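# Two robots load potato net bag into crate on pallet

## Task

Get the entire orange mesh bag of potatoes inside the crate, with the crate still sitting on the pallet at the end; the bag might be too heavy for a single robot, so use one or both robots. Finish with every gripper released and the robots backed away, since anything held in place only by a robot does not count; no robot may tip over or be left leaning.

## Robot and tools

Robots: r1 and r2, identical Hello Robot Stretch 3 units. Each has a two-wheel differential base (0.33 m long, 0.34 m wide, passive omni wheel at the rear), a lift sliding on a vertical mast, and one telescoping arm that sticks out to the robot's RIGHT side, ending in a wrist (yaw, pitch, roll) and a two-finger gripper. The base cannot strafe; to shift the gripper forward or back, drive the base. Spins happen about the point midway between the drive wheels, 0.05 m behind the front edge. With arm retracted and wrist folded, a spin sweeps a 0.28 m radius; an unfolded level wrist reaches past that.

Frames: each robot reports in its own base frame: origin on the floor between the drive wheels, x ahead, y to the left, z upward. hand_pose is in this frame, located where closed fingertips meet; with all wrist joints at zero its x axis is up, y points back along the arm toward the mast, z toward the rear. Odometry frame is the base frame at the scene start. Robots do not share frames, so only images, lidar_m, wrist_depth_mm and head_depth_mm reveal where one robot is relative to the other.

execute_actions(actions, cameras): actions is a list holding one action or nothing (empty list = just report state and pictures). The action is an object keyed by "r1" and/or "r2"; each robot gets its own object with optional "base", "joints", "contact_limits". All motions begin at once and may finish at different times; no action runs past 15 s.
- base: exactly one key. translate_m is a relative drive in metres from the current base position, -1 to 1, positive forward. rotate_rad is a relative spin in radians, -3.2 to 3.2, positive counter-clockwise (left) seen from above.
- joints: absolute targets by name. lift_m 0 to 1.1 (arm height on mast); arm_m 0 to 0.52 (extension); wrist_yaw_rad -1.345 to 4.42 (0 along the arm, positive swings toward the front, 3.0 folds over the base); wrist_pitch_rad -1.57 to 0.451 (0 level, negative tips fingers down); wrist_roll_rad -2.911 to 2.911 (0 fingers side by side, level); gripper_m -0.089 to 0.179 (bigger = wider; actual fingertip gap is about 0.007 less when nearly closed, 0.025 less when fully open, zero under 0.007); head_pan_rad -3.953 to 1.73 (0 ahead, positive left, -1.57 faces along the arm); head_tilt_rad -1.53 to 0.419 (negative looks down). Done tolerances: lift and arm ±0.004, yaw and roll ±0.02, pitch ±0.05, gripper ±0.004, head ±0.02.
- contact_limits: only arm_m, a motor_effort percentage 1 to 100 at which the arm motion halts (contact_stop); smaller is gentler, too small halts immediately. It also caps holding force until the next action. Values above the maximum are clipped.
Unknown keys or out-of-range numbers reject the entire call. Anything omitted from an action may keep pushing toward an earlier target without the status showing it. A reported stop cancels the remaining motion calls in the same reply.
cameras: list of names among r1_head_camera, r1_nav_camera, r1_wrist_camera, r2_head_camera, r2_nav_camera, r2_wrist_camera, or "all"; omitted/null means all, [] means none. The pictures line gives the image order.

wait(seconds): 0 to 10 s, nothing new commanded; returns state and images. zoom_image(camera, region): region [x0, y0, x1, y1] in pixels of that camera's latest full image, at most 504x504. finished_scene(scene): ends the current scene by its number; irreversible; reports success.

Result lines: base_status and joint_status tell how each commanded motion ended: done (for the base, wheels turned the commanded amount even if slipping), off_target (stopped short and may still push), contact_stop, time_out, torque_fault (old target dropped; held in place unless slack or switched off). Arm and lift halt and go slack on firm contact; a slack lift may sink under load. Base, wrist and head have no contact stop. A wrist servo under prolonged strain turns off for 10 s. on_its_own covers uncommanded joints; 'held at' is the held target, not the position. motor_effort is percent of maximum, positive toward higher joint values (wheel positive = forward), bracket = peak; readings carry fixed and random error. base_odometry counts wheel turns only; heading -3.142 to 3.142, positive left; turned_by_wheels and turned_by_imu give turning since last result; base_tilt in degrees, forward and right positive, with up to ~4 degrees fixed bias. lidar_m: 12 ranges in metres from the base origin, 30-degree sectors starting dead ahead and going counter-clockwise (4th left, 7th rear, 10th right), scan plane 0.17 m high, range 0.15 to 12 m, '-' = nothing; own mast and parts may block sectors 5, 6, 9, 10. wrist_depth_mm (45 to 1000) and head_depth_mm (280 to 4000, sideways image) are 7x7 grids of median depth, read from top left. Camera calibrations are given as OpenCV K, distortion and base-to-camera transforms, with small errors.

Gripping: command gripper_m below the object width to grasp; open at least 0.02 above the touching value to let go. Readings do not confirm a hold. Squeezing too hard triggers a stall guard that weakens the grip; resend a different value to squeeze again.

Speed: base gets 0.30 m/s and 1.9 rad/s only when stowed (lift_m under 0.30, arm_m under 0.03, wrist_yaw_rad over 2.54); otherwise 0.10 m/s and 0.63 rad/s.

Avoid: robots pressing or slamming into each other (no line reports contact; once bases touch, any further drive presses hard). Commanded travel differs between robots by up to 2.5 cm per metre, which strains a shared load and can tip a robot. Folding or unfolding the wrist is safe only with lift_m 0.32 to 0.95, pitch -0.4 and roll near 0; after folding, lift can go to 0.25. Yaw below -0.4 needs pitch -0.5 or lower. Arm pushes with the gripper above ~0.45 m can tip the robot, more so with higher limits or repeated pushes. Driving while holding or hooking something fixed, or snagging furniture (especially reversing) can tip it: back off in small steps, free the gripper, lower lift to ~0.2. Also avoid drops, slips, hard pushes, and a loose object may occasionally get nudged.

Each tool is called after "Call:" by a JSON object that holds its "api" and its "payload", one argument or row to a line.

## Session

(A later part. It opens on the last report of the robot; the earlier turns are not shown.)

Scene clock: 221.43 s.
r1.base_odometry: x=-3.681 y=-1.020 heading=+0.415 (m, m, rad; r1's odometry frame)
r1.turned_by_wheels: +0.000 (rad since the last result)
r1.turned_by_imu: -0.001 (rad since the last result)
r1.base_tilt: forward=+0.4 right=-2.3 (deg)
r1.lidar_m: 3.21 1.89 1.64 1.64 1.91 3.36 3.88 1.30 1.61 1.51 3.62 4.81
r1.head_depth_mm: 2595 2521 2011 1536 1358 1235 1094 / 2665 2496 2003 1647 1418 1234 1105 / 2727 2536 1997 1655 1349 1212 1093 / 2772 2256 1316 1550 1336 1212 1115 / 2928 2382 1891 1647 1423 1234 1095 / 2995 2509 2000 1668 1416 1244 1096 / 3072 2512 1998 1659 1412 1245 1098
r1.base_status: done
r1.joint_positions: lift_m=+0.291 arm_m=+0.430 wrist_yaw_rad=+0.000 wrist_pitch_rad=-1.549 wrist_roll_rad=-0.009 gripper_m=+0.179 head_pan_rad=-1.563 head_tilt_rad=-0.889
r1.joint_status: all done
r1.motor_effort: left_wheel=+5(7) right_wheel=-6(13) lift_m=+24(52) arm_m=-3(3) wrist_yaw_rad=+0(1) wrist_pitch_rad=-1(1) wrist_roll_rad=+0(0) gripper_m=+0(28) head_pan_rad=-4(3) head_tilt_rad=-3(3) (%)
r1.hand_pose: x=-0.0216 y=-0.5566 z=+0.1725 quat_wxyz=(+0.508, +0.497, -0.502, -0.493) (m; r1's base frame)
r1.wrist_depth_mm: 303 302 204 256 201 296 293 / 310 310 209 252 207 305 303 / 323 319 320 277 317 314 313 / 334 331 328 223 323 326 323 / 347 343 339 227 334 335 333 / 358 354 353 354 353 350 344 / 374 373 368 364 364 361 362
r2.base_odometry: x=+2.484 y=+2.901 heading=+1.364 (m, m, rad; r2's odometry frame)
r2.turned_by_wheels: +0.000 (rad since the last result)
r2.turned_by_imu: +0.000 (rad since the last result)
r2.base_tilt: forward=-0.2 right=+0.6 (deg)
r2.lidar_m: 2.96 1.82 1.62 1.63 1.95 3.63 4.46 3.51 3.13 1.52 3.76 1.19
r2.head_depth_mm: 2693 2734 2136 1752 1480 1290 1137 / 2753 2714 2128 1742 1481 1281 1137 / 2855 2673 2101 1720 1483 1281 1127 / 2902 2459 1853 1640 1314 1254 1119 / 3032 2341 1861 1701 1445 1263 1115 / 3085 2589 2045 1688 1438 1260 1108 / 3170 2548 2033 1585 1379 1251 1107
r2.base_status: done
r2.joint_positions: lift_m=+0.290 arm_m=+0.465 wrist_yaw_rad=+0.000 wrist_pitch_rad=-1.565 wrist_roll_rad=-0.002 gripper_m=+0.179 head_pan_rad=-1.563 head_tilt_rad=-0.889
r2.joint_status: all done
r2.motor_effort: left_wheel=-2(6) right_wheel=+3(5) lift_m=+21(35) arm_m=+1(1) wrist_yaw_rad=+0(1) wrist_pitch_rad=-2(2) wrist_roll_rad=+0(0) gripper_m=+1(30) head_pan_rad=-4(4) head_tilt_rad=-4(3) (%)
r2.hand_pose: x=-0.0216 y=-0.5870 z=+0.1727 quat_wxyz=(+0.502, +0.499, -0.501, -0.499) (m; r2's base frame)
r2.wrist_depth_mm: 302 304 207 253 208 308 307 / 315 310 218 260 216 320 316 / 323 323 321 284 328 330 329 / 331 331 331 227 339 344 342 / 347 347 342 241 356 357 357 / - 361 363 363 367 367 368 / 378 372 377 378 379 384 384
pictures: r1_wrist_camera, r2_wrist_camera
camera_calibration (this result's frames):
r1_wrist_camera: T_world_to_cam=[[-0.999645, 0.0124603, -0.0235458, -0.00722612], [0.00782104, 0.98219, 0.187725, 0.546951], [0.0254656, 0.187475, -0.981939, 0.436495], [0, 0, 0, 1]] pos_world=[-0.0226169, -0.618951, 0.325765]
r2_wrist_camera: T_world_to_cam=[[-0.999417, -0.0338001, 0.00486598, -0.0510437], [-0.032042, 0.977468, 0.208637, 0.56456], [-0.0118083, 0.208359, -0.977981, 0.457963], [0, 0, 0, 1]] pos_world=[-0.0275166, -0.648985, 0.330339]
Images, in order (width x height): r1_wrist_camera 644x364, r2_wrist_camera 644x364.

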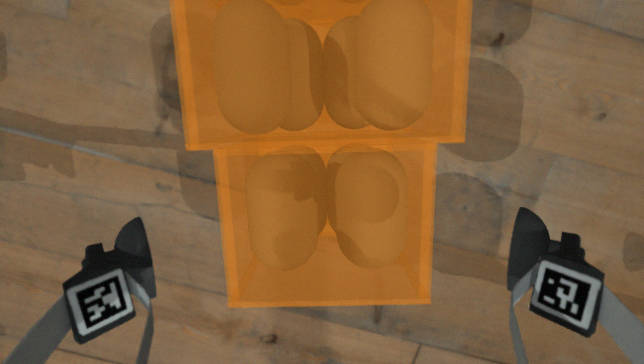

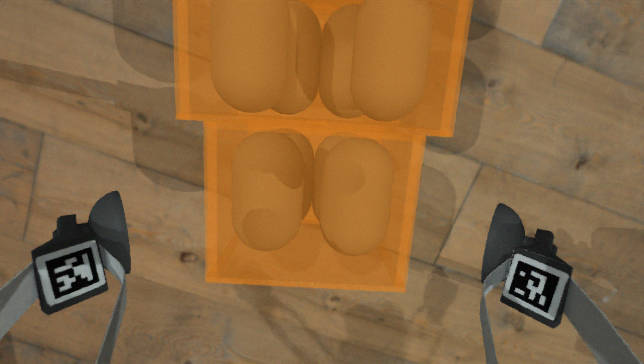

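Call:
{"api": "execute_actions", "payload": {
  "actions": [
    {"r1":{"joints":{"lift_m":0.175}},"r2":{"joints":{"lift_m":0.175}}}
  ],
  "cameras": ["r1_wrist_camera","r2_wrist_camera","r1_head_camera"]
}}

Scene clock: 229.40 s.
r1.base_odometry: x=-3.681 y=-1.020 heading=+0.415 (m, m, rad; r1's odometry frame)
r1.turned_by_wheels: +0.000 (rad since the last result)
r1.turned_by_imu: -0.001 (rad since the last result)
r1.base_tilt: forward=+0.4 right=-2.4 (deg)
r1.lidar_m: 3.21 1.88 1.64 1.64 1.91 3.36 3.86 1.29 1.60 1.52 3.61 4.83
r1.head_depth_mm: 2624 2522 1989 1527 1358 1241 1097 / 2725 2483 1997 1655 1413 1242 1109 / 2760 2519 1993 1661 1418 1212 1105 / 2765 2250 1743 1469 1371 1217 1114 / 2906 2434 1911 1652 1420 1239 1103 / 3009 2514 1993 1657 1412 1240 1097 / 3064 2492 2025 1668 1426 1242 1097
r1.base_status: not commanded
r1.joint_positions: lift_m=+0.194 arm_m=+0.430 wrist_yaw_rad=+0.000 wrist_pitch_rad=-1.554 wrist_roll_rad=-0.009 gripper_m=+0.179 head_pan_rad=-1.563 head_tilt_rad=-0.890
r1.joint_status: lift_m contact_stop (moved -0.096 of -0.116)
r1.on_its_own: lift_m is slack since a contact_stop, until your next command for it (your +0.175 is given up)
r1.motor_effort: left_wheel=+4(7) right_wheel=-5(11) lift_m=+40(41) arm_m=-3(3) wrist_yaw_rad=+0(0) wrist_pitch_rad=+0(1) wrist_roll_rad=+1(0) gripper_m=-1(1) head_pan_rad=-3(3) head_tilt_rad=-3(3) (%)
r1.hand_pose: x=-0.0216 y=-0.5554 z=+0.0765 quat_wxyz=(+0.507, +0.498, -0.501, -0.494) (m; r1's base frame)
r1.wrist_depth_mm: 214 117 117 160 115 115 208 / 222 218 120 166 119 122 214 / 229 228 137 226 173 223 222 / 237 235 181 183 135 230 229 / 245 244 124 138 122 238 235 / 254 252 128 143 127 248 244 / - 264 134 257 132 256 256
r2.base_odometry: x=+2.484 y=+2.901 heading=+1.364 (m, m, rad; r2's odometry frame)
r2.turned_by_wheels: +0.000 (rad since the last result)
r2.turned_by_imu: +0.000 (rad since the last result)
r2.base_tilt: forward=-0.2 right=+0.6 (deg)
r2.lidar_m: 2.95 1.82 1.62 1.63 1.95 3.64 4.47 3.54 3.14 1.53 3.80 1.19
r2.head_depth_mm: 2694 2731 2140 1753 1485 1286 1136 / 2787 2713 2101 1743 1478 1283 1131 / 2865 2680 2106 1712 1471 1287 1127 / 2879 2550 1832 1522 1439 1243 1121 / 3024 2430 1873 1664 1443 1267 1117 / 3058 2566 2045 1683 1443 1252 1107 / 3161 2558 2024 1587 1383 1253 1102
r2.base_status: not commanded
r2.joint_positions: lift_m=+0.193 arm_m=+0.465 wrist_yaw_rad=+0.000 wrist_pitch_rad=-1.571 wrist_roll_rad=-0.002 gripper_m=+0.179 head_pan_rad=-1.563 head_tilt_rad=-0.889
r2.joint_status: lift_m contact_stop (moved -0.098 of -0.115)
r2.on_its_own: lift_m is slack since a contact_stop, until your next command for it (your +0.175 is given up)
r2.motor_effort: left_wheel=-1(2) right_wheel=+3(3) lift_m=+29(28) arm_m=+1(2) wrist_yaw_rad=+1(1) wrist_pitch_rad=+0(3) wrist_roll_rad=+0(0) gripper_m=-1(1) head_pan_rad=-4(3) head_tilt_rad=-4(4) (%)
r2.hand_pose: x=-0.0216 y=-0.5856 z=+0.0750 quat_wxyz=(+0.500, +0.501, -0.499, -0.500) (m; r2's base frame)
r2.wrist_depth_mm: 213 119 118 164 119 122 218 / 220 220 129 172 125 222 227 / 229 229 230 230 231 232 233 / 239 237 127 147 132 240 244 / 240 245 127 140 129 249 251 / - 256 132 145 134 262 261 / 266 265 267 270 271 272 272
pictures: r1_head_camera (sideways: a quarter turn clockwise sets it upright), r1_wrist_camera, r2_wrist_camera
camera_calibration (this result's frames):
r1_head_camera: T_world_to_cam=[[-0.0113219, 0.757016, -0.653298, 0.869426], [0.999621, 0.0249728, 0.0116137, -0.023329], [0.0251064, -0.652919, -0.757012, 0.939324], [0, 0, 0, 1]] pos_world=[0.00958066, -0.0442842, 1.27934]
r1_wrist_camera: T_world_to_cam=[[-0.999645, 0.012561, -0.0234892, -0.00944993], [0.00781894, 0.981358, 0.192032, 0.563055], [0.0254634, 0.19178, -0.981108, 0.344333], [0, 0, 0, 1]] pos_world=[-0.022617, -0.618475, 0.229481]
r2_wrist_camera: T_world_to_cam=[[-0.999417, -0.0338218, 0.00466781, -0.0505185], [-0.0320362, 0.976233, 0.214341, 0.582433], [-0.0118063, 0.214066, -0.976748, 0.365354], [0, 0, 0, 1]] pos_world=[-0.0275167, -0.648509, 0.232255]
Images, in order (width x height): r1_head_camera 896x504, r1_wrist_camera 644x364, r2_wrist_camera 644x364.

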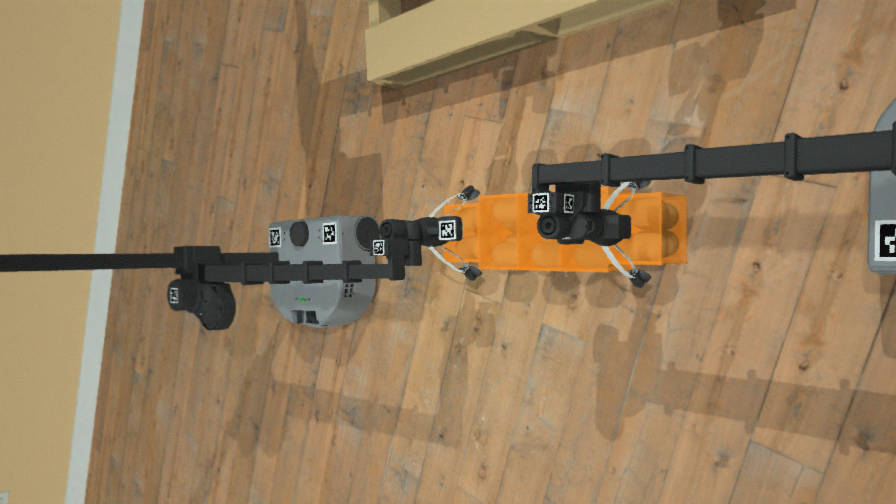

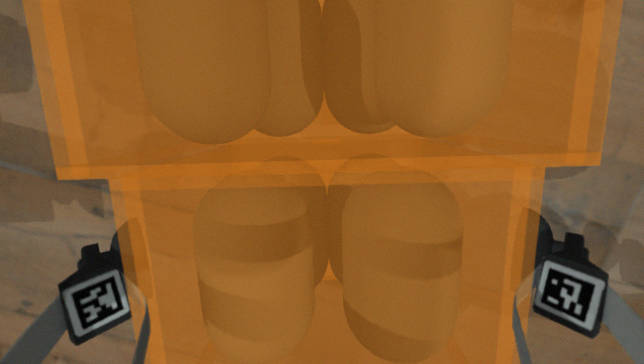

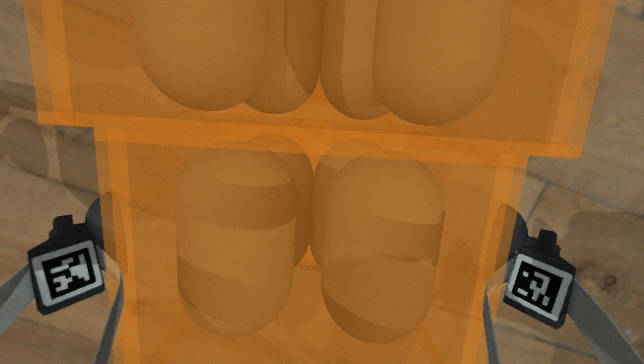

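Call:
{"api": "execute_actions", "payload": {
  "actions": [
    {"r1":{"joints":{"lift_m":0.2,"gripper_m":0.05}},"r2":{"joints":{"lift_m":0.2,"gripper_m":0.05}}}
  ],
  "cameras": ["r1_wrist_camera","r2_wrist_camera"]
}}

Call:
{"api": "execute_actions", "payload": {
  "actions": [
    {"r1":{"joints":{"lift_m":0.3}},"r2":{"joints":{"lift_m":0.3}}}
  ],
  "cameras": ["r1_wrist_camera","r2_wrist_camera","r1_head_camera"]
}}

Scene clock: 237.93 s.
r1.base_odometry: x=-3.681 y=-1.020 heading=+0.415 (m, m, rad; r1's odometry frame)
r1.turned_by_wheels: +0.000 (rad since the last result)
r1.turned_by_imu: -0.001 (rad since the last result)
r1.base_tilt: forward=+0.4 right=-2.4 (deg)
r1.lidar_m: 3.23 1.89 1.64 1.64 1.90 3.36 3.87 1.30 1.61 1.52 3.62 4.82
r1.head_depth_mm: 2553 2494 2002 1541 1366 1223 1096 / 2658 2543 2003 1652 1406 1228 1092 / 2726 2534 1977 1655 1398 1220 1107 / 2813 2288 1740 1478 1357 1213 1114 / 2921 2420 1900 1670 1416 1229 1097 / 2984 2488 2013 1656 1422 1246 1097 / 3082 2548 2015 1665 1418 1234 1095
r1.base_status: not commanded
r1.joint_positions: lift_m=+0.201 arm_m=+0.430 wrist_yaw_rad=+0.000 wrist_pitch_rad=-1.554 wrist_roll_rad=-0.009 gripper_m=+0.052 head_pan_rad=-1.563 head_tilt_rad=-0.890
r1.joint_status: all done
r1.motor_effort: left_wheel=+5(6) right_wheel=-6(11) lift_m=+25(52) arm_m=-3(3) wrist_yaw_rad=+0(0) wrist_pitch_rad=+0(0) wrist_roll_rad=+0(0) gripper_m=-45(100) head_pan_rad=-3(4) head_tilt_rad=-3(4) (%)
r1.hand_pose: x=-0.0216 y=-0.5553 z=+0.0826 quat_wxyz=(+0.507, +0.498, -0.501, -0.494) (m; r1's base frame)
r1.wrist_depth_mm: 222 218 122 167 120 214 214 / 229 225 125 172 125 221 222 / 237 236 143 233 173 230 228 / 246 244 196 189 140 237 237 / 254 250 132 144 130 245 244 / 264 - 136 149 134 - 253 / 272 274 266 267 143 265 261
r2.base_odometry: x=+2.484 y=+2.901 heading=+1.364 (m, m, rad; r2's odometry frame)
r2.turned_by_wheels: +0.000 (rad since the last result)
r2.turned_by_imu: +0.000 (rad since the last result)
r2.base_tilt: forward=-0.2 right=+0.6 (deg)
r2.lidar_m: 2.95 1.82 1.62 1.62 1.95 3.65 4.46 3.50 3.14 1.52 3.78 1.18
r2.head_depth_mm: 2690 2733 2130 1756 1484 1287 1137 / 2771 2718 2108 1733 1482 1280 1132 / 2860 2670 2101 1731 1468 1289 1130 / 2895 2525 1826 1523 - 1246 1124 / 3042 2404 1866 1656 1429 1265 1115 / 3045 2567 2039 1690 1437 1256 1113 / 3153 2572 2032 1588 1380 1248 1108
r2.base_status: not commanded
r2.joint_positions: lift_m=+0.200 arm_m=+0.465 wrist_yaw_rad=+0.000 wrist_pitch_rad=-1.572 wrist_roll_rad=-0.002 gripper_m=+0.054 head_pan_rad=-1.563 head_tilt_rad=-0.889
r2.joint_status: all done
r2.motor_effort: left_wheel=-1(2) right_wheel=+1(3) lift_m=+28(40) arm_m=+1(1) wrist_yaw_rad=+1(1) wrist_pitch_rad=+1(0) wrist_roll_rad=+0(0) gripper_m=-81(100) head_pan_rad=-3(3) head_tilt_rad=-3(3) (%)
r2.hand_pose: x=-0.0216 y=-0.5852 z=+0.0826 quat_wxyz=(+0.500, +0.501, -0.499, -0.500) (m; r2's base frame)
r2.wrist_depth_mm: 221 219 124 171 126 223 224 / 227 228 135 179 133 229 234 / 237 238 237 238 238 242 241 / 246 243 134 152 139 248 250 / 254 251 135 148 137 256 259 / - 265 141 155 142 - 270 / 275 277 278 278 276 280 282
pictures: r1_wrist_camera, r2_wrist_camera
camera_calibration (this result's frames):
r1_wrist_camera: T_world_to_cam=[[-0.999645, 0.0125909, -0.0234839, -0.00929227], [0.00783892, 0.981279, 0.19243, 0.561664], [0.0254671, 0.192178, -0.98103, 0.350493], [0, 0, 0, 1]] pos_world=[-0.0226179, -0.618389, 0.235544]
r2_wrist_camera: T_world_to_cam=[[-0.999417, -0.0338253, 0.0046227, -0.0505408], [-0.0320336, 0.975948, 0.215638, 0.580203], [-0.0118055, 0.215364, -0.976462, 0.373414], [0, 0, 0, 1]] pos_world=[-0.027517, -0.648377, 0.239745]
Images, in order (width x height): r1_wrist_camera 644x364, r2_wrist_camera 644x364.

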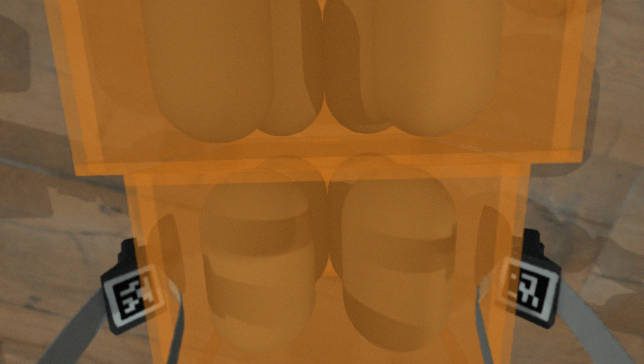

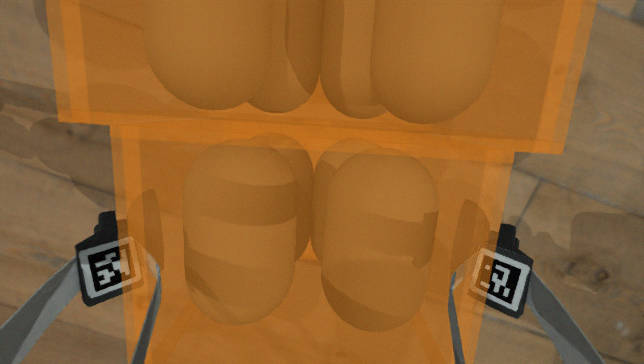

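Scene clock: 239.67 s.
r1.base_odometry: x=-3.681 y=-1.020 heading=+0.415 (m, m, rad; r1's odometry frame)
r1.turned_by_wheels: +0.000 (rad since the last result)
r1.turned_by_imu: +0.000 (rad since the last result)
r1.base_tilt: forward=+0.4 right=-2.3 (deg)
r1.lidar_m: 3.21 1.89 1.64 1.64 1.91 3.37 3.87 1.30 1.61 0.51 3.59 4.82
r1.head_depth_mm: 2589 2530 1976 1526 1362 1228 1095 / 2691 2527 2002 1665 1411 1227 1092 / 2782 2525 2004 1638 1353 1229 1098 / 2774 2247 1275 1407 1318 1208 1116 / 2875 2319 1880 1657 1417 1236 1099 / 2931 2542 2002 1661 1416 1233 1094 / 3055 2531 2003 1655 1425 1233 1099
r1.base_status: not commanded
r1.joint_positions: lift_m=+0.299 arm_m=+0.430 wrist_yaw_rad=+0.000 wrist_pitch_rad=-1.492 wrist_roll_rad=-0.010 gripper_m=+0.060 head_pan_rad=-1.563 head_tilt_rad=-0.890
r1.joint_status: all done
r1.on_its_own: gripper_m is held at +0.058, not at your +0.050, by its stall guard, which is still easing
r1.motor_effort: left_wheel=+4(5) right_wheel=-4(7) lift_m=+78(83) arm_m=-2(2) wrist_yaw_rad=+0(0) wrist_pitch_rad=-17(20) wrist_roll_rad=+0(1) gripper_m=-40(44) head_pan_rad=-3(3) head_tilt_rad=-3(3) (%)
r1.hand_pose: x=-0.0216 y=-0.5712 z=+0.1802 quat_wxyz=(+0.522, +0.482, -0.516, -0.478) (m; r1's base frame)
r1.wrist_depth_mm: 317 314 159 312 155 309 308 / 324 322 153 206 150 318 314 / 331 331 163 202 167 324 322 / 338 336 333 209 330 331 331 / 348 345 139 151 137 339 338 / 355 - 138 152 137 - 343 / 366 367 142 358 140 358 353
r2.base_odometry: x=+2.484 y=+2.901 heading=+1.364 (m, m, rad; r2's odometry frame)
r2.turned_by_wheels: +0.000 (rad since the last result)
r2.turned_by_imu: +0.000 (rad since the last result)
r2.base_tilt: forward=-0.2 right=+0.7 (deg)
r2.lidar_m: 2.96 1.82 1.62 1.63 1.95 3.66 4.45 3.51 3.14 0.55 3.77 1.19
r2.head_depth_mm: 2676 2720 2129 1756 1485 1284 1139 / 2751 2698 2118 1734 1476 1282 1135 / 2863 2677 2089 1727 1481 1286 1125 / 2899 2462 1856 1648 1207 1245 1120 / 3025 2335 1857 1691 1413 1259 1119 / 3090 2586 2030 1700 1439 1256 1110 / 3176 2560 2027 1584 1374 1251 1103
r2.base_status: not commanded
r2.joint_positions: lift_m=+0.299 arm_m=+0.465 wrist_yaw_rad=+0.000 wrist_pitch_rad=-1.513 wrist_roll_rad=-0.002 gripper_m=+0.062 head_pan_rad=-1.563 head_tilt_rad=-0.889
r2.joint_status: all done
r2.on_its_own: gripper_m is held at +0.059, not at your +0.050, by its stall guard, which is still easing
r2.motor_effort: left_wheel=+0(1) right_wheel=+1(2) lift_m=+54(57) arm_m=-2(0) wrist_yaw_rad=+1(1) wrist_pitch_rad=-18(19) wrist_roll_rad=+0(0) gripper_m=-46(64) head_pan_rad=-4(5) head_tilt_rad=-4(4) (%)
r2.hand_pose: x=-0.0216 y=-0.6007 z=+0.1805 quat_wxyz=(+0.515, +0.486, -0.513, -0.485) (m; r2's base frame)
r2.wrist_depth_mm: 310 312 156 314 159 324 321 / 324 320 155 207 156 328 331 / 330 331 325 209 211 338 341 / 339 338 144 203 158 346 351 / 350 347 141 150 143 360 360 / 356 357 140 151 143 - 374 / 366 366 371 371 374 380 379
pictures: r1_head_camera (sideways: a quarter turn clockwise sets it upright), r1_wrist_camera, r2_wrist_camera
camera_calibration (this result's frames):
r1_head_camera: T_world_to_cam=[[-0.0113219, 0.757021, -0.653293, 0.869419], [0.999621, 0.0249726, 0.0116138, -0.0233292], [0.0251063, -0.652913, -0.757016, 0.939331], [0, 0, 0, 1]] pos_world=[0.00958065, -0.0442841, 1.27934]
r1_wrist_camera: T_world_to_cam=[[-0.999649, 0.0107868, -0.024212, -0.00769414], [0.00751543, 0.991308, 0.13135, 0.575233], [0.0254184, 0.131122, -0.99104, 0.416197], [0, 0, 0, 1]] pos_world=[-0.0225936, -0.624722, 0.336724]
r2_wrist_camera: T_world_to_cam=[[-0.999418, -0.0334696, 0.00662124, -0.0516645], [-0.0320092, 0.986986, 0.157591, 0.591254], [-0.0118096, 0.157287, -0.987482, 0.439452], [0, 0, 0, 1]] pos_world=[-0.0275191, -0.654409, 0.341117]
Images, in order (width x height): r1_head_camera 896x504, r1_wrist_camera 644x364, r2_wrist_camera 644x364.

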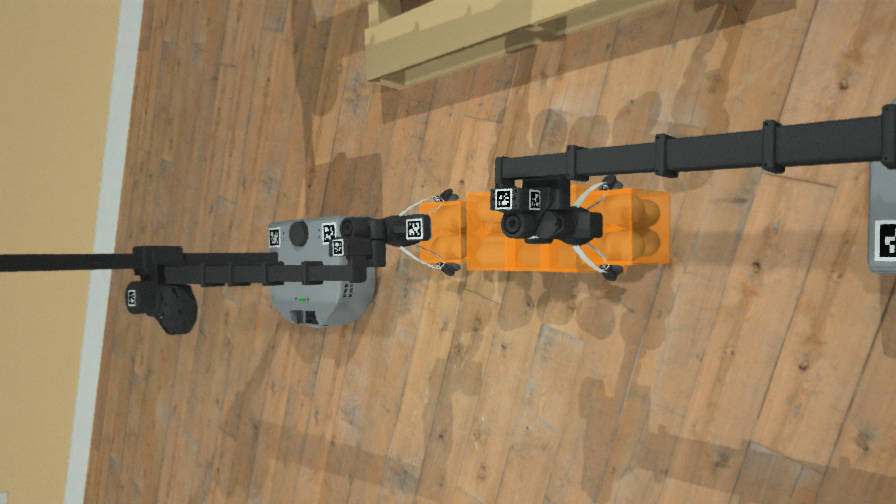

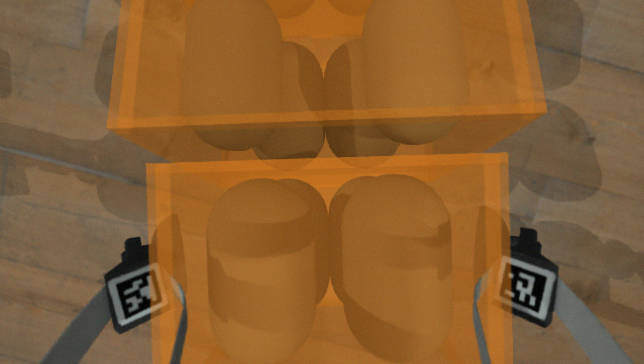

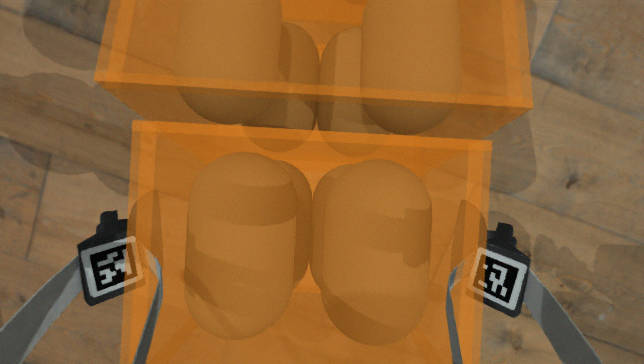

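Call:
{"api": "execute_actions", "payload": {
  "actions": [
    {"r1":{"joints":{"lift_m":0.62,"head_pan_rad":-2.2,"head_tilt_rad":-0.7}},"r2":{"joints":{"lift_m":0.62,"head_pan_rad":-0.9,"head_tilt_rad":-0.7}}}
  ],
  "cameras": ["r1_head_camera","r2_head_camera","r2_nav_camera"]
}}

Scene clock: 249.53 s.
r1.base_odometry: x=-3.681 y=-1.020 heading=+0.415 (m, m, rad; r1's odometry frame)
r1.turned_by_wheels: +0.000 (rad since the last result)
r1.turned_by_imu: -0.002 (rad since the last result)
r1.base_tilt: forward=+0.4 right=-2.4 (deg)
r1.lidar_m: 3.19 1.89 1.64 1.64 1.91 3.34 3.86 1.30 1.61 1.52 3.60 4.81
r1.head_depth_mm: 3094 3421 2668 1666 1517 1279 1158 / 2944 3293 2667 1744 1547 1214 1153 / 2823 3201 2679 1859 1519 1273 1159 / 2689 3089 2687 1881 1462 1346 - / 2673 2962 2689 2019 1548 1397 1139 / 2566 2870 2694 2023 1657 1292 1164 / 2517 2737 2676 2083 - 823 1152
r1.base_status: not commanded
r1.joint_positions: lift_m=+0.619 arm_m=+0.430 wrist_yaw_rad=+0.000 wrist_pitch_rad=-1.491 wrist_roll_rad=-0.010 gripper_m=+0.107 head_pan_rad=-2.193 head_tilt_rad=-0.705
r1.joint_status: all done
r1.on_its_own: gripper_m is held at +0.106, not at your +0.050, by its stall guard, which is not easing now
r1.motor_effort: left_wheel=+3(4) right_wheel=-4(4) lift_m=+78(81) arm_m=-2(2) wrist_yaw_rad=+0(0) wrist_pitch_rad=-18(18) wrist_roll_rad=+0(1) gripper_m=-20(26) head_pan_rad=-4(35) head_tilt_rad=+1(15) (%)
r1.hand_pose: x=-0.0216 y=-0.5716 z=+0.5002 quat_wxyz=(+0.522, +0.482, -0.517, -0.478) (m; r1's base frame)
r1.wrist_depth_mm: 611 612 160 606 156 604 528 / 625 622 153 206 151 614 590 / 644 636 162 202 165 630 519 / 661 655 646 211 641 643 532 / 673 672 140 151 137 658 545 / 696 - 138 151 137 683 551 / 707 710 141 148 139 683 691
r2.base_odometry: x=+2.484 y=+2.901 heading=+1.364 (m, m, rad; r2's odometry frame)
r2.turned_by_wheels: +0.000 (rad since the last result)
r2.turned_by_imu: +0.000 (rad since the last result)
r2.base_tilt: forward=-0.2 right=+0.7 (deg)
r2.lidar_m: 2.96 1.82 1.62 1.62 1.95 3.64 4.46 3.52 3.14 1.52 3.78 1.18
r2.head_depth_mm: 3326 3559 2916 2144 1695 961 1181 / 3705 3828 2887 2133 1687 1402 1197 / - - 2837 2111 1581 1394 1192 / - - 2821 1958 1608 1338 1188 / - - 2772 1946 1522 1271 1158 / - - 2745 1746 1539 1310 1113 / 3817 - 2720 1829 1527 1275 1150
r2.base_status: not commanded
r2.joint_positions: lift_m=+0.619 arm_m=+0.465 wrist_yaw_rad=+0.000 wrist_pitch_rad=-1.513 wrist_roll_rad=-0.002 gripper_m=+0.110 head_pan_rad=-0.907 head_tilt_rad=-0.705
r2.joint_status: all done
r2.on_its_own: gripper_m is held at +0.109, not at your +0.050, by its stall guard, which is not easing now
r2.motor_effort: left_wheel=-1(1) right_wheel=+1(2) lift_m=+54(54) arm_m=-2(2) wrist_yaw_rad=+1(0) wrist_pitch_rad=-18(18) wrist_roll_rad=+0(0) gripper_m=-22(28) head_pan_rad=+4(37) head_tilt_rad=+3(18) (%)
r2.hand_pose: x=-0.0216 y=-0.6007 z=+0.5005 quat_wxyz=(+0.515, +0.486, -0.513, -0.485) (m; r2's base frame)
r2.wrist_depth_mm: 586 621 156 619 160 623 625 / 565 631 156 208 156 623 643 / 580 664 640 210 206 657 652 / 551 657 145 204 160 674 688 / 553 693 141 151 143 692 700 / 556 718 140 150 142 - 703 / 722 727 724 719 738 744 743
pictures: r1_head_camera (sideways: a quarter turn clockwise sets it upright), r2_head_camera (sideways: a quarter turn clockwise sets it upright), r2_nav_camera (sideways: a quarter turn counterclockwise sets it upright)
camera_calibration (this result's frames):
r1_head_camera: T_world_to_cam=[[0.359083, 0.510589, -0.781255, 1.03392], [0.823803, -0.566817, 0.00819594, -0.0178094], [-0.438643, -0.646543, -0.624159, 0.76936], [0, 0, 0, 1]] pos_world=[-0.0191182, -0.0405806, 1.28811]
r2_head_camera: T_world_to_cam=[[-0.405386, 0.475324, -0.780852, 1.04618], [0.792438, 0.608577, -0.0409457, 0.0526634], [0.455746, -0.635376, -0.623373, 0.767599], [0, 0, 0, 1]] pos_world=[0.0325464, -0.0416125, 1.29757]
r2_nav_camera: T_world_to_cam=[[0.414472, -0.53117, 0.738967, -0.923337], [-0.763035, -0.645359, -0.0359129, 0.106418], [0.495974, -0.548973, -0.672784, 0.828145], [0, 0, 0, 1]] pos_world=[0.0531596, 0.0328582, 1.2433]
Images, in order (width x height): r1_head_camera 896x504, r2_head_camera 896x504, r2_nav_camera 672x504.

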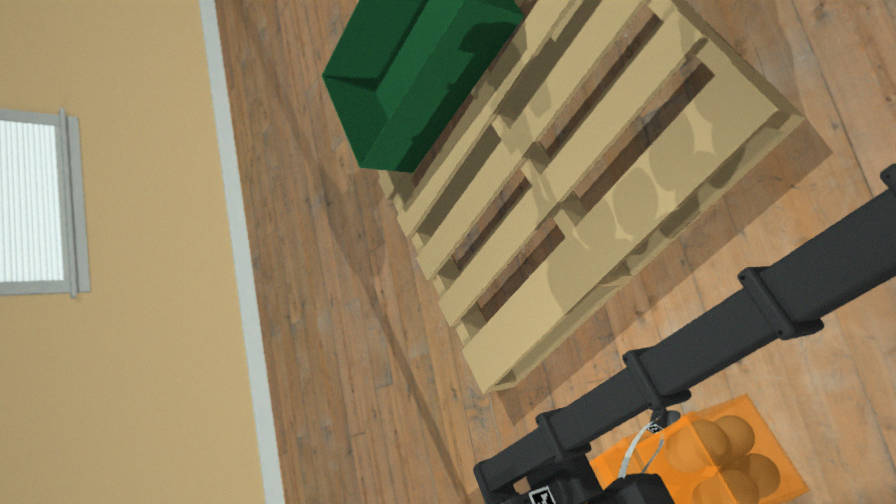

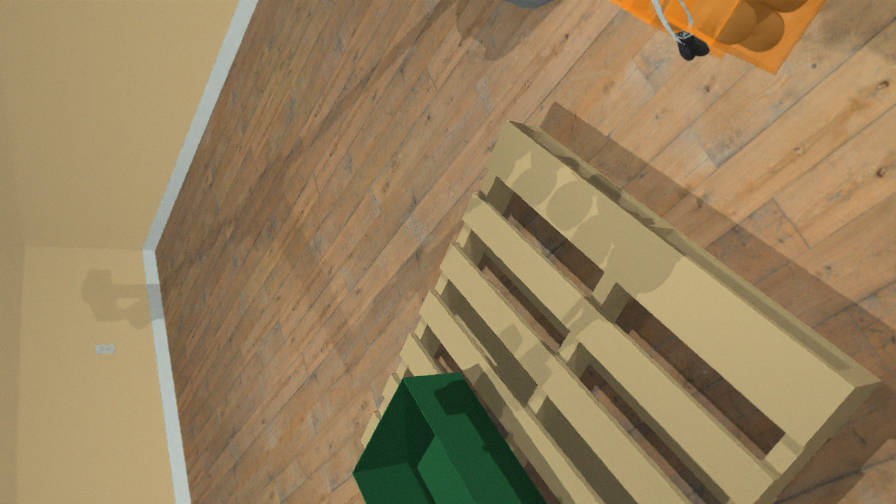

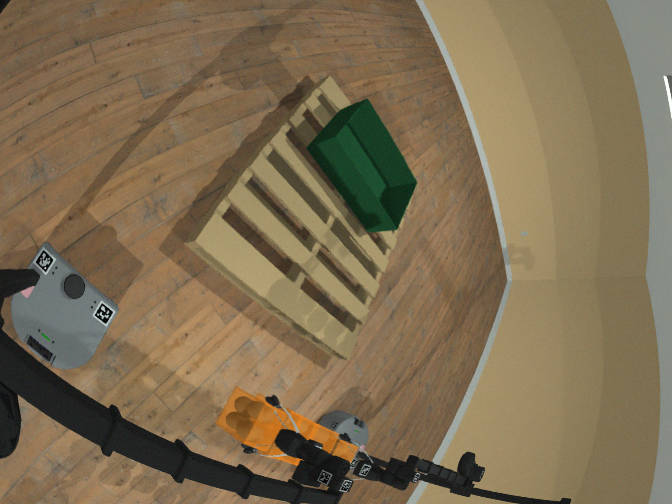

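Call:
{"api": "execute_actions", "payload": {
  "actions": [
    {"r1":{"base":{"rotate_rad":0.08}}}
  ],
  "cameras": []
}}

Call:
{"api": "execute_actions", "payload": {
  "actions": [
    {"r1":{"base":{"translate_m":-0.45},"joints":{"arm_m":0.45}},"r2":{"base":{"translate_m":0.43},"joints":{"arm_m":0.415,"head_pan_rad":-1.3,"head_tilt_rad":-0.9}}}
  ],
  "cameras": ["r1_head_camera","r2_head_camera","r2_nav_camera"]
}}

Scene clock: 273.43 s.
r1.base_odometry: x=-3.681 y=-1.020 heading=+0.494 (m, m, rad; r1's odometry frame)
r1.turned_by_wheels: +0.079 (rad since the last result)
r1.turned_by_imu: +0.077 (rad since the last result)
r1.base_tilt: forward=+0.4 right=-2.3 (deg)
r1.lidar_m: 2.82 1.81 1.64 1.65 2.01 3.86 3.89 1.30 3.09 1.51 3.81 4.82
r1.head_depth_mm: 2931 3238 2687 1687 1529 1257 1152 / 2816 3192 2656 1796 1533 1231 1136 / 2793 3155 2689 1876 1504 1299 1154 / 2707 2987 2635 1875 1500 1335 - / 2634 2970 2718 2000 1611 1400 1131 / 2561 2852 2644 2018 1666 1279 1161 / 2512 2799 2714 2078 - 820 1166
r1.base_status: done
r1.joint_positions: lift_m=+0.619 arm_m=+0.430 wrist_yaw_rad=-0.009 wrist_pitch_rad=-1.484 wrist_roll_rad=+0.017 gripper_m=+0.107 head_pan_rad=-2.193 head_tilt_rad=-0.705
r1.joint_status: not commanded
r1.on_its_own: gripper_m is held at +0.106, not at your +0.050, by its stall guard, which is not easing now; right_wheel is at rest, and its effort (+20) is outside its rest range (-18 to +18)
r1.motor_effort: left_wheel=-11(10) right_wheel=+20(21) lift_m=+78(78) arm_m=-3(2) wrist_yaw_rad=+10(10) wrist_pitch_rad=-20(20) wrist_roll_rad=-14(15) gripper_m=-21(22) head_pan_rad=-3(4) head_tilt_rad=+1(2) (%)
r1.hand_pose: x=-0.0216 y=-0.5733 z=+0.5002 quat_wxyz=(+0.514, +0.471, -0.528, -0.485) (m; r1's base frame)
r1.wrist_depth_mm: 618 618 161 237 167 601 580 / 633 624 156 209 156 614 599 / 651 641 180 205 158 634 610 / 656 655 641 215 205 637 624 / 687 665 141 151 139 660 643 / 695 - 139 149 137 - 590 / 708 702 139 148 136 692 684
r2.base_odometry: x=+2.484 y=+2.901 heading=+1.363 (m, m, rad; r2's odometry frame)
r2.turned_by_wheels: +0.000 (rad since the last result)
r2.turned_by_imu: -0.001 (rad since the last result)
r2.base_tilt: forward=-0.2 right=+0.7 (deg)
r2.lidar_m: 2.96 1.82 1.62 1.63 1.95 3.66 4.45 3.52 3.13 1.52 3.79 1.18
r2.head_depth_mm: 3332 3578 2906 2130 1701 1340 1177 / 3624 3826 2860 2123 1691 1408 1195 / - - 2833 2117 1587 1400 1194 / - - 2810 1938 1599 1339 1191 / - - 2788 1956 1531 1276 1161 / - - 2742 1732 1547 1311 1109 / 3830 3961 2755 1846 1531 1284 1147
r2.base_status: not commanded
r2.joint_positions: lift_m=+0.619 arm_m=+0.465 wrist_yaw_rad=-0.008 wrist_pitch_rad=-1.506 wrist_roll_rad=+0.019 gripper_m=+0.110 head_pan_rad=-0.907 head_tilt_rad=-0.705
r2.joint_status: not commanded
r2.on_its_own: gripper_m is held at +0.109, not at your +0.050, by its stall guard, which is not easing now
r2.motor_effort: left_wheel=-4(5) right_wheel=+9(10) lift_m=+54(54) arm_m=-1(1) wrist_yaw_rad=+6(6) wrist_pitch_rad=-20(20) wrist_roll_rad=-7(7) gripper_m=-24(24) head_pan_rad=+4(5) head_tilt_rad=+4(3) (%)
r2.hand_pose: x=-0.0216 y=-0.6024 z=+0.5004 quat_wxyz=(+0.509, +0.477, -0.522, -0.491) (m; r2's base frame)
r2.wrist_depth_mm: 590 615 156 225 164 620 636 / 574 630 157 210 157 629 637 / 572 650 636 212 174 666 668 / 540 647 145 206 656 675 687 / 546 691 140 153 143 684 701 / 560 692 140 151 143 - 701 / 596 713 719 723 724 726 747
pictures: none
No camera images: the call's "cameras" was empty. Leave "cameras" out to get every camera's image.

Scene clock: 279.07 s.
r1.base_odometry: x=-4.077 y=-1.233 heading=+0.494 (m, m, rad; r1's odometry frame)
r1.turned_by_wheels: -0.001 (rad since the last result)
r1.turned_by_imu: +0.001 (rad since the last result)
r1.base_tilt: forward=+0.4 right=-2.3 (deg)
r1.lidar_m: 3.08 1.98 1.79 1.80 2.21 3.44 3.47 0.90 1.08 1.50 3.62 5.20
r1.head_depth_mm: 2767 3126 2659 1645 1390 1253 1155 / 2711 3050 2635 1740 1369 1276 1111 / 2590 2964 2659 1745 1469 1259 1065 / 2536 2843 2648 1845 1458 1260 - / 2498 2829 2712 2011 1532 1298 1026 / 2431 2714 2672 2016 1547 1206 1112 / 2365 2646 2668 2126 - 842 1156
r1.base_status: done
r1.joint_positions: lift_m=+0.619 arm_m=+0.450 wrist_yaw_rad=-0.009 wrist_pitch_rad=-1.466 wrist_roll_rad=+0.015 gripper_m=+0.107 head_pan_rad=-2.193 head_tilt_rad=-0.705
r1.joint_status: all done
r1.on_its_own: gripper_m is held at +0.106, not at your +0.050, by its stall guard, which is not easing now; wrist_pitch_rad is at rest, and its effort (-25) is outside its rest range (-20 to +32)
r1.motor_effort: left_wheel=-9(15) right_wheel=+17(21) lift_m=+78(78) arm_m=-4(3) wrist_yaw_rad=+10(10) wrist_pitch_rad=-25(30) wrist_roll_rad=-13(14) gripper_m=-21(21) head_pan_rad=-4(3) head_tilt_rad=+1(3) (%)
r1.hand_pose: x=-0.0217 y=-0.5980 z=+0.5002 quat_wxyz=(+0.519, +0.467, -0.531, -0.479) (m; r1's base frame)
r1.wrist_depth_mm: 621 615 161 239 162 498 507 / 635 632 156 209 154 502 508 / 642 652 171 205 161 510 512 / 667 664 648 218 216 524 522 / 678 667 141 151 139 646 530 / 686 - 139 149 137 - 539 / 702 692 140 154 137 567 568
r2.base_odometry: x=+2.573 y=+3.321 heading=+1.363 (m, m, rad; r2's odometry frame)
r2.turned_by_wheels: +0.000 (rad since the last result)
r2.turned_by_imu: -0.003 (rad since the last result)
r2.base_tilt: forward=-0.2 right=+0.7 (deg)
r2.lidar_m: 2.72 1.67 1.49 1.49 1.79 3.34 4.88 3.67 3.28 1.51 0.96 0.79
r2.head_depth_mm: 2885 2729 2143 - - - - / 1355 1063 1435 - 1405 1285 1135 / 3171 2666 1870 1558 958 1246 1127 / 3366 2642 2077 1631 1366 1144 1068 / 3515 2606 2051 1605 1372 1203 1078 / 3579 2583 2056 1605 1355 1199 1080 / 3471 2561 2029 1448 1350 1147 1092
r2.base_status: done
r2.joint_positions: lift_m=+0.619 arm_m=+0.416 wrist_yaw_rad=-0.007 wrist_pitch_rad=-1.490 wrist_roll_rad=+0.015 gripper_m=+0.110 head_pan_rad=-1.293 head_tilt_rad=-0.889
r2.joint_status: all done
r2.on_its_own: gripper_m is held at +0.109, not at your +0.050, by its stall guard, which is not easing now; wrist_pitch_rad is at rest, and its effort (-25) is outside its rest range (-20 to +32)
r2.motor_effort: left_wheel=-2(5) right_wheel=+5(14) lift_m=+54(54) arm_m=-7(7) wrist_yaw_rad=+5(6) wrist_pitch_rad=-25(28) wrist_roll_rad=-6(7) gripper_m=-23(24) head_pan_rad=-3(28) head_tilt_rad=-3(17) (%)
r2.hand_pose: x=-0.0216 y=-0.5574 z=+0.5003 quat_wxyz=(+0.514, +0.474, -0.525, -0.485) (m; r2's base frame)
r2.wrist_depth_mm: 509 505 156 495 162 609 631 / 514 516 157 210 157 648 646 / 521 534 526 211 182 675 677 / 538 538 145 205 654 678 673 / 547 565 141 152 142 692 694 / 606 568 140 151 143 - 707 / 698 695 720 577 698 735 725
pictures: r1_head_camera (sideways: a quarter turn clockwise sets it upright), r2_head_camera (sideways: a quarter turn clockwise sets it upright), r2_nav_camera (sideways: a quarter turn counterclockwise sets it upright)
camera_calibration (this result's frames):
r1_head_camera: T_world_to_cam=[[0.359008, 0.510397, -0.781414, 1.03413], [0.823758, -0.566883, 0.00819099, -0.0178027], [-0.43879, -0.646637, -0.623959, 0.769101], [0, 0, 0, 1]] pos_world=[-0.0191236, -0.0405814, 1.28812]
r2_head_camera: T_world_to_cam=[[-0.232894, 0.71997, -0.653761, 0.879503], [0.961132, 0.272899, -0.0418542, 0.0528072], [0.148277, -0.638098, -0.755542, 0.941379], [0, 0, 0, 1]] pos_world=[0.0144912, -0.046934, 1.28845]
r2_nav_camera: T_world_to_cam=[[0.217966, -0.766973, 0.603526, -0.745649], [-0.9518, -0.303786, -0.0423101, 0.115889], [0.215793, -0.565214, -0.79622, 0.990378], [0, 0, 0, 1]] pos_world=[0.0591124, 0.0230887, 1.24348]
Images, in order (width x height): r1_head_camera 896x504, r2_head_camera 896x504, r2_nav_camera 672x504.

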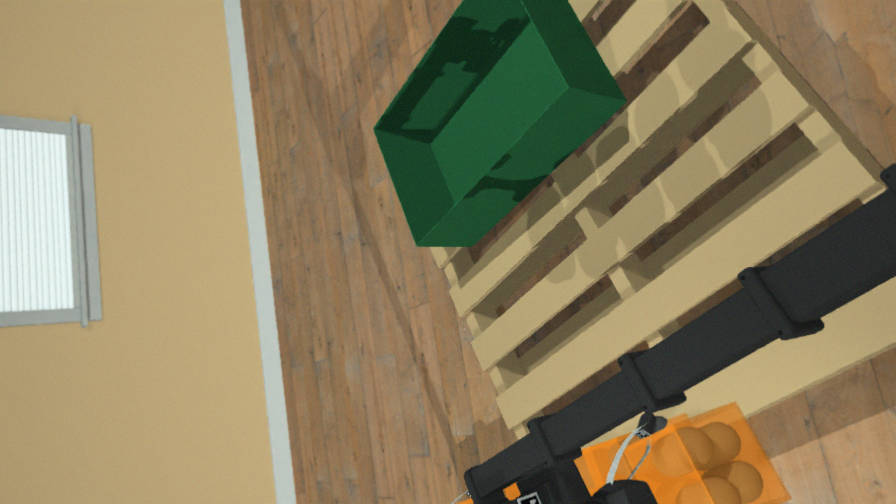

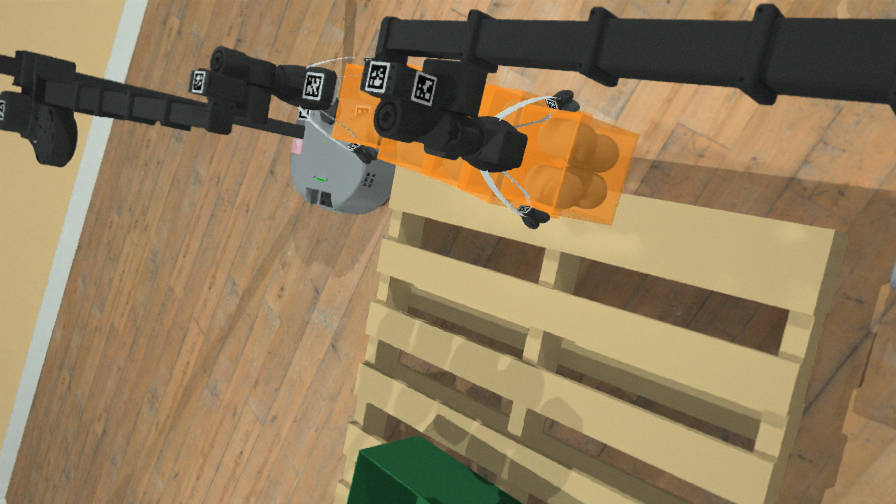

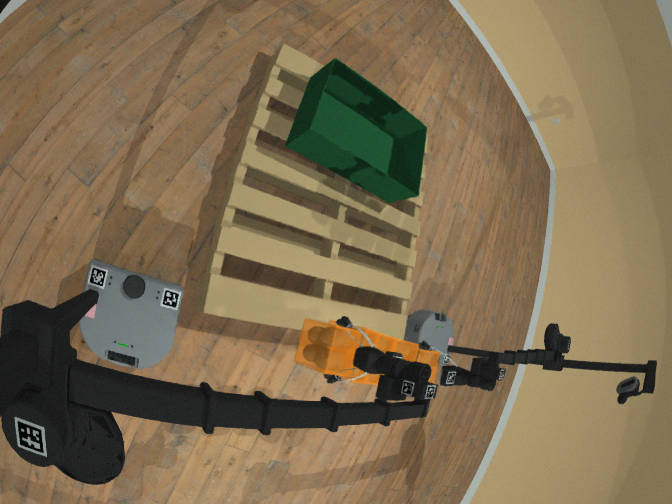

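Call:
{"api": "execute_actions", "payload": {
  "actions": [
    {"r2":{"base":{"rotate_rad":0.08}}}
  ],
  "cameras": []
}}

Call:
{"api": "execute_actions", "payload": {
  "actions": [
    {"r1":{"base":{"translate_m":-0.45},"joints":{"arm_m":0.485}},"r2":{"base":{"translate_m":0.4},"joints":{"arm_m":0.375}}}
  ],
  "cameras": ["r1_head_camera","r2_head_camera","r2_nav_camera"]
}}

Scene clock: 309.17 s.
r1.base_odometry: x=-4.077 y=-1.233 heading=+0.494 (m, m, rad; r1's odometry frame)
r1.turned_by_wheels: +0.000 (rad since the last result)
r1.turned_by_imu: -0.001 (rad since the last result)
r1.base_tilt: forward=+0.4 right=-2.3 (deg)
r1.lidar_m: 3.06 1.98 1.79 1.80 2.20 3.45 3.47 0.90 1.07 1.50 3.61 5.23
r1.head_depth_mm: 2783 3132 2680 1639 1381 1255 1158 / 2716 3032 2668 1746 1378 1278 1110 / 2636 2929 2667 1749 1460 1260 1066 / 2522 2828 2681 1844 1463 1264 - / 2485 2835 2670 2026 1531 1299 1026 / 2433 2724 2675 2009 1550 1194 1111 / 2408 2650 2707 2089 - 842 1160
r1.base_status: not commanded
r1.joint_positions: lift_m=+0.619 arm_m=+0.450 wrist_yaw_rad=-0.012 wrist_pitch_rad=-1.464 wrist_roll_rad=+0.023 gripper_m=+0.107 head_pan_rad=-2.193 head_tilt_rad=-0.705
r1.joint_status: not commanded
r1.on_its_own: gripper_m is held at +0.106, not at your +0.050, by its stall guard, which is not easing now; right_wheel is at rest, and its effort (+27) is outside its rest range (-18 to +18); wrist_yaw_rad is at rest, and its effort (+13) is outside its rest range (-12 to +12); wrist_pitch_rad is at rest, and its effort (-26) is outside its rest range (-20 to +32)
r1.motor_effort: left_wheel=-14(14) right_wheel=+27(27) lift_m=+78(78) arm_m=-3(4) wrist_yaw_rad=+13(12) wrist_pitch_rad=-26(26) wrist_roll_rad=-18(18) gripper_m=-22(23) head_pan_rad=-3(3) head_tilt_rad=+2(3) (%)
r1.hand_pose: x=-0.0217 y=-0.5987 z=+0.5002 quat_wxyz=(+0.517, +0.464, -0.534, -0.481) (m; r1's base frame)
r1.wrist_depth_mm: 631 615 157 213 169 491 502 / 638 633 153 203 157 501 508 / 653 648 632 204 157 512 515 / 660 660 647 637 172 524 525 / 669 659 141 149 138 653 535 / 679 - 140 148 137 660 544 / 694 701 141 686 136 571 572
r2.base_odometry: x=+2.573 y=+3.321 heading=+1.442 (m, m, rad; r2's odometry frame)
r2.turned_by_wheels: +0.079 (rad since the last result)
r2.turned_by_imu: +0.078 (rad since the last result)
r2.base_tilt: forward=-0.3 right=+0.7 (deg)
r2.lidar_m: 2.43 1.61 1.49 1.50 1.88 3.95 4.94 3.58 3.28 1.51 0.90 0.79
r2.head_depth_mm: 1329 1031 1442 - - - - / 3185 2682 1851 - 1379 1276 1131 / 3293 2687 2094 1651 965 1218 1129 / 3445 2637 2079 1607 1373 1168 1070 / 3541 2610 2067 1620 1369 1186 1082 / 3509 2602 2051 1525 1358 1196 1096 / 3458 2567 2024 1405 1332 1163 1106
r2.base_status: rotate_rad off_target (by the wheels' count: +0.0792 of +0.0800)
r2.joint_positions: lift_m=+0.619 arm_m=+0.416 wrist_yaw_rad=-0.013 wrist_pitch_rad=-1.489 wrist_roll_rad=+0.030 gripper_m=+0.110 head_pan_rad=-1.293 head_tilt_rad=-0.889
r2.joint_status: not commanded
r2.on_its_own: gripper_m is held at +0.109, not at your +0.050, by its stall guard, which is not easing now; wrist_pitch_rad is at rest, and its effort (-25) is outside its rest range (-20 to +32)
r2.motor_effort: left_wheel=-8(10) right_wheel=+16(17) lift_m=+54(54) arm_m=-7(7) wrist_yaw_rad=+10(9) wrist_pitch_rad=-25(25) wrist_roll_rad=-11(11) gripper_m=-25(24) head_pan_rad=-3(4) head_tilt_rad=-3(4) (%)
r2.hand_pose: x=-0.0216 y=-0.5575 z=+0.5003 quat_wxyz=(+0.509, +0.468, -0.531, -0.490) (m; r2's base frame)
r2.wrist_depth_mm: 504 512 152 208 169 631 644 / 513 601 161 207 157 641 634 / 522 534 653 214 165 664 669 / 531 535 145 208 228 678 675 / 642 - 140 153 142 695 689 / 643 575 140 152 142 - 707 / 713 716 708 573 426 717 721
pictures: none
No camera images: the call's "cameras" was empty. Leave "cameras" out to get every camera's image.

Scene clock: 314.80 s.
r1.base_odometry: x=-4.474 y=-1.446 heading=+0.493 (m, m, rad; r1's odometry frame)
r1.turned_by_wheels: -0.001 (rad since the last result)
r1.turned_by_imu: +0.002 (rad since the last result)
r1.base_tilt: forward=+0.4 right=-2.3 (deg)
r1.lidar_m: 3.31 2.14 1.94 1.95 2.39 3.02 3.03 0.71 0.59 1.51 3.43 5.63
r1.head_depth_mm: 2575 2980 2666 2010 1610 1257 1154 / 2534 2930 2648 2002 1412 1251 1104 / 2467 2829 2701 2012 1395 1202 1114 / 2452 2732 2694 1676 1451 1171 - / 2374 2649 2659 2021 1470 1228 1112 / 2292 2552 2676 2023 1517 1260 1075 / 2237 2509 2694 2071 1020 881 1101
r1.base_status: done
r1.joint_positions: lift_m=+0.619 arm_m=+0.485 wrist_yaw_rad=-0.009 wrist_pitch_rad=-1.444 wrist_roll_rad=+0.014 gripper_m=+0.107 head_pan_rad=-2.193 head_tilt_rad=-0.705
r1.joint_status: all done
r1.on_its_own: gripper_m is held at +0.106, not at your +0.050, by its stall guard, which is not easing now; wrist_pitch_rad is at rest, and its effort (-31) is outside its rest range (-20 to +32)
r1.motor_effort: left_wheel=-8(19) right_wheel=+17(25) lift_m=+78(78) arm_m=-4(5) wrist_yaw_rad=+10(13) wrist_pitch_rad=-31(32) wrist_roll_rad=-12(18) gripper_m=-20(22) head_pan_rad=-4(4) head_tilt_rad=+2(2) (%)
r1.hand_pose: x=-0.0217 y=-0.6389 z=+0.5003 quat_wxyz=(+0.525, +0.462, -0.536, -0.473) (m; r1's base frame)
r1.wrist_depth_mm: 630 510 160 239 159 469 365 / 644 519 154 209 153 468 389 / 652 526 172 203 162 465 384 / 660 531 549 215 223 498 384 / 670 540 140 150 138 527 463 / 683 - 139 149 137 - 399 / 687 564 142 549 138 552 547
r2.base_odometry: x=+2.624 y=+3.718 heading=+1.442 (m, m, rad; r2's odometry frame)
r2.turned_by_wheels: -0.001 (rad since the last result)
r2.turned_by_imu: -0.003 (rad since the last result)
r2.base_tilt: forward=-0.2 right=+0.7 (deg)
r2.lidar_m: 2.20 1.45 1.34 1.35 1.69 3.51 5.25 3.72 3.43 0.85 0.51 0.67
r2.head_depth_mm: 1386 2637 2055 1577 - - - / 3170 1632 1731 - 1278 1155 1050 / 3445 2666 1961 1649 892 1208 1072 / 3616 2643 2077 1474 1374 1221 1071 / 3552 2604 2062 1506 1301 1160 1095 / 3509 2567 2024 1490 1294 1151 1109 / 3464 2551 2022 1406 1288 1176 1108
r2.base_status: done
r2.joint_positions: lift_m=+0.619 arm_m=+0.376 wrist_yaw_rad=-0.008 wrist_pitch_rad=-1.469 wrist_roll_rad=+0.015 gripper_m=+0.110 head_pan_rad=-1.293 head_tilt_rad=-0.889
r2.joint_status: all done
r2.on_its_own: gripper_m is held at +0.109, not at your +0.050, by its stall guard, which is not easing now; wrist_pitch_rad is at rest, and its effort (-31) is outside its rest range (-20 to +32)
r2.motor_effort: left_wheel=-5(9) right_wheel=+10(21) lift_m=+54(54) arm_m=-7(7) wrist_yaw_rad=+6(9) wrist_pitch_rad=-31(32) wrist_roll_rad=-6(11) gripper_m=-24(25) head_pan_rad=-4(4) head_tilt_rad=-4(4) (%)
r2.hand_pose: x=-0.0216 y=-0.5227 z=+0.5003 quat_wxyz=(+0.519, +0.468, -0.530, -0.480) (m; r2's base frame)
r2.wrist_depth_mm: 502 448 154 219 163 514 638 / 438 470 159 208 157 527 657 / 440 481 533 212 183 539 678 / 446 495 144 206 542 550 676 / 383 657 140 152 142 550 699 / 555 590 141 151 143 - 696 / 690 700 700 427 705 721 721
pictures: r1_head_camera (sideways: a quarter turn clockwise sets it upright), r2_head_camera (sideways: a quarter turn clockwise sets it upright), r2_nav_camera (sideways: a quarter turn counterclockwise sets it upright)
camera_calibration (this result's frames):
r1_head_camera: T_world_to_cam=[[0.359, 0.510364, -0.781439, 1.03417], [0.823746, -0.566899, 0.00819021, -0.0178016], [-0.438817, -0.646648, -0.623928, 0.76906], [0, 0, 0, 1]] pos_world=[-0.0191247, -0.0405814, 1.28812]
r2_head_camera: T_world_to_cam=[[-0.232889, 0.720055, -0.653669, 0.879383], [0.96114, 0.272869, -0.0418543, 0.0528073], [0.148229, -0.638015, -0.755622, 0.941483], [0, 0, 0, 1]] pos_world=[0.0144891, -0.0469328, 1.28844]
r2_nav_camera: T_world_to_cam=[[0.217959, -0.767051, 0.603429, -0.745522], [-0.951813, -0.303747, -0.0423138, 0.115894], [0.215746, -0.565128, -0.796293, 0.990474], [0, 0, 0, 1]] pos_world=[0.0591113, 0.0230936, 1.24348]
Images, in order (width x height): r1_head_camera 896x504, r2_head_camera 896x504, r2_nav_camera 672x504.

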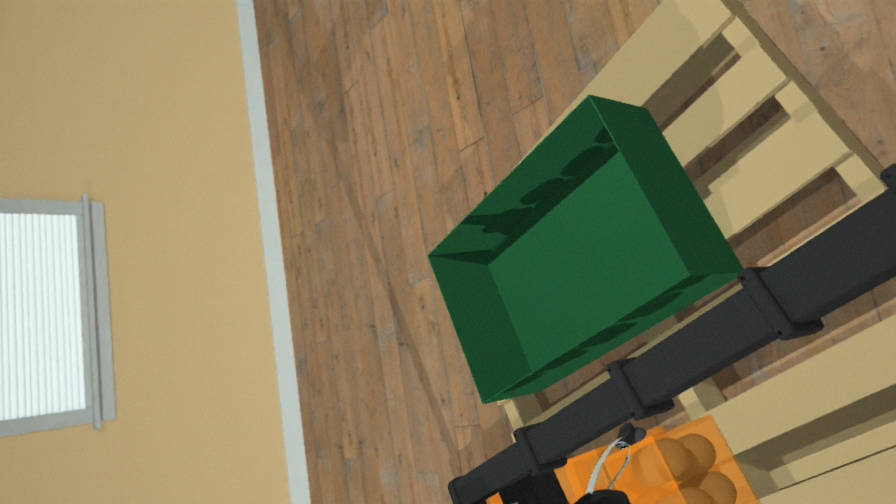

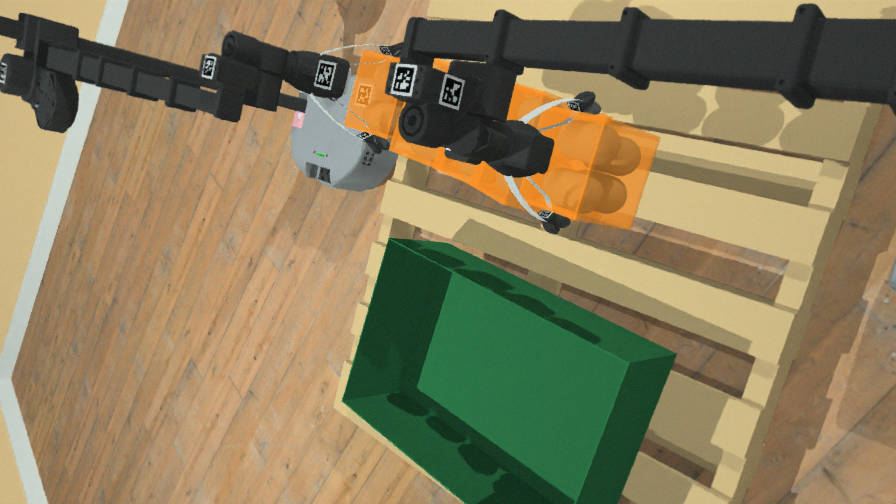

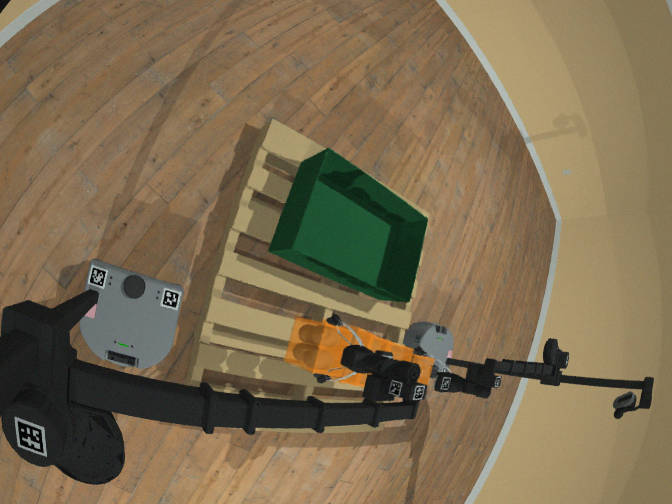

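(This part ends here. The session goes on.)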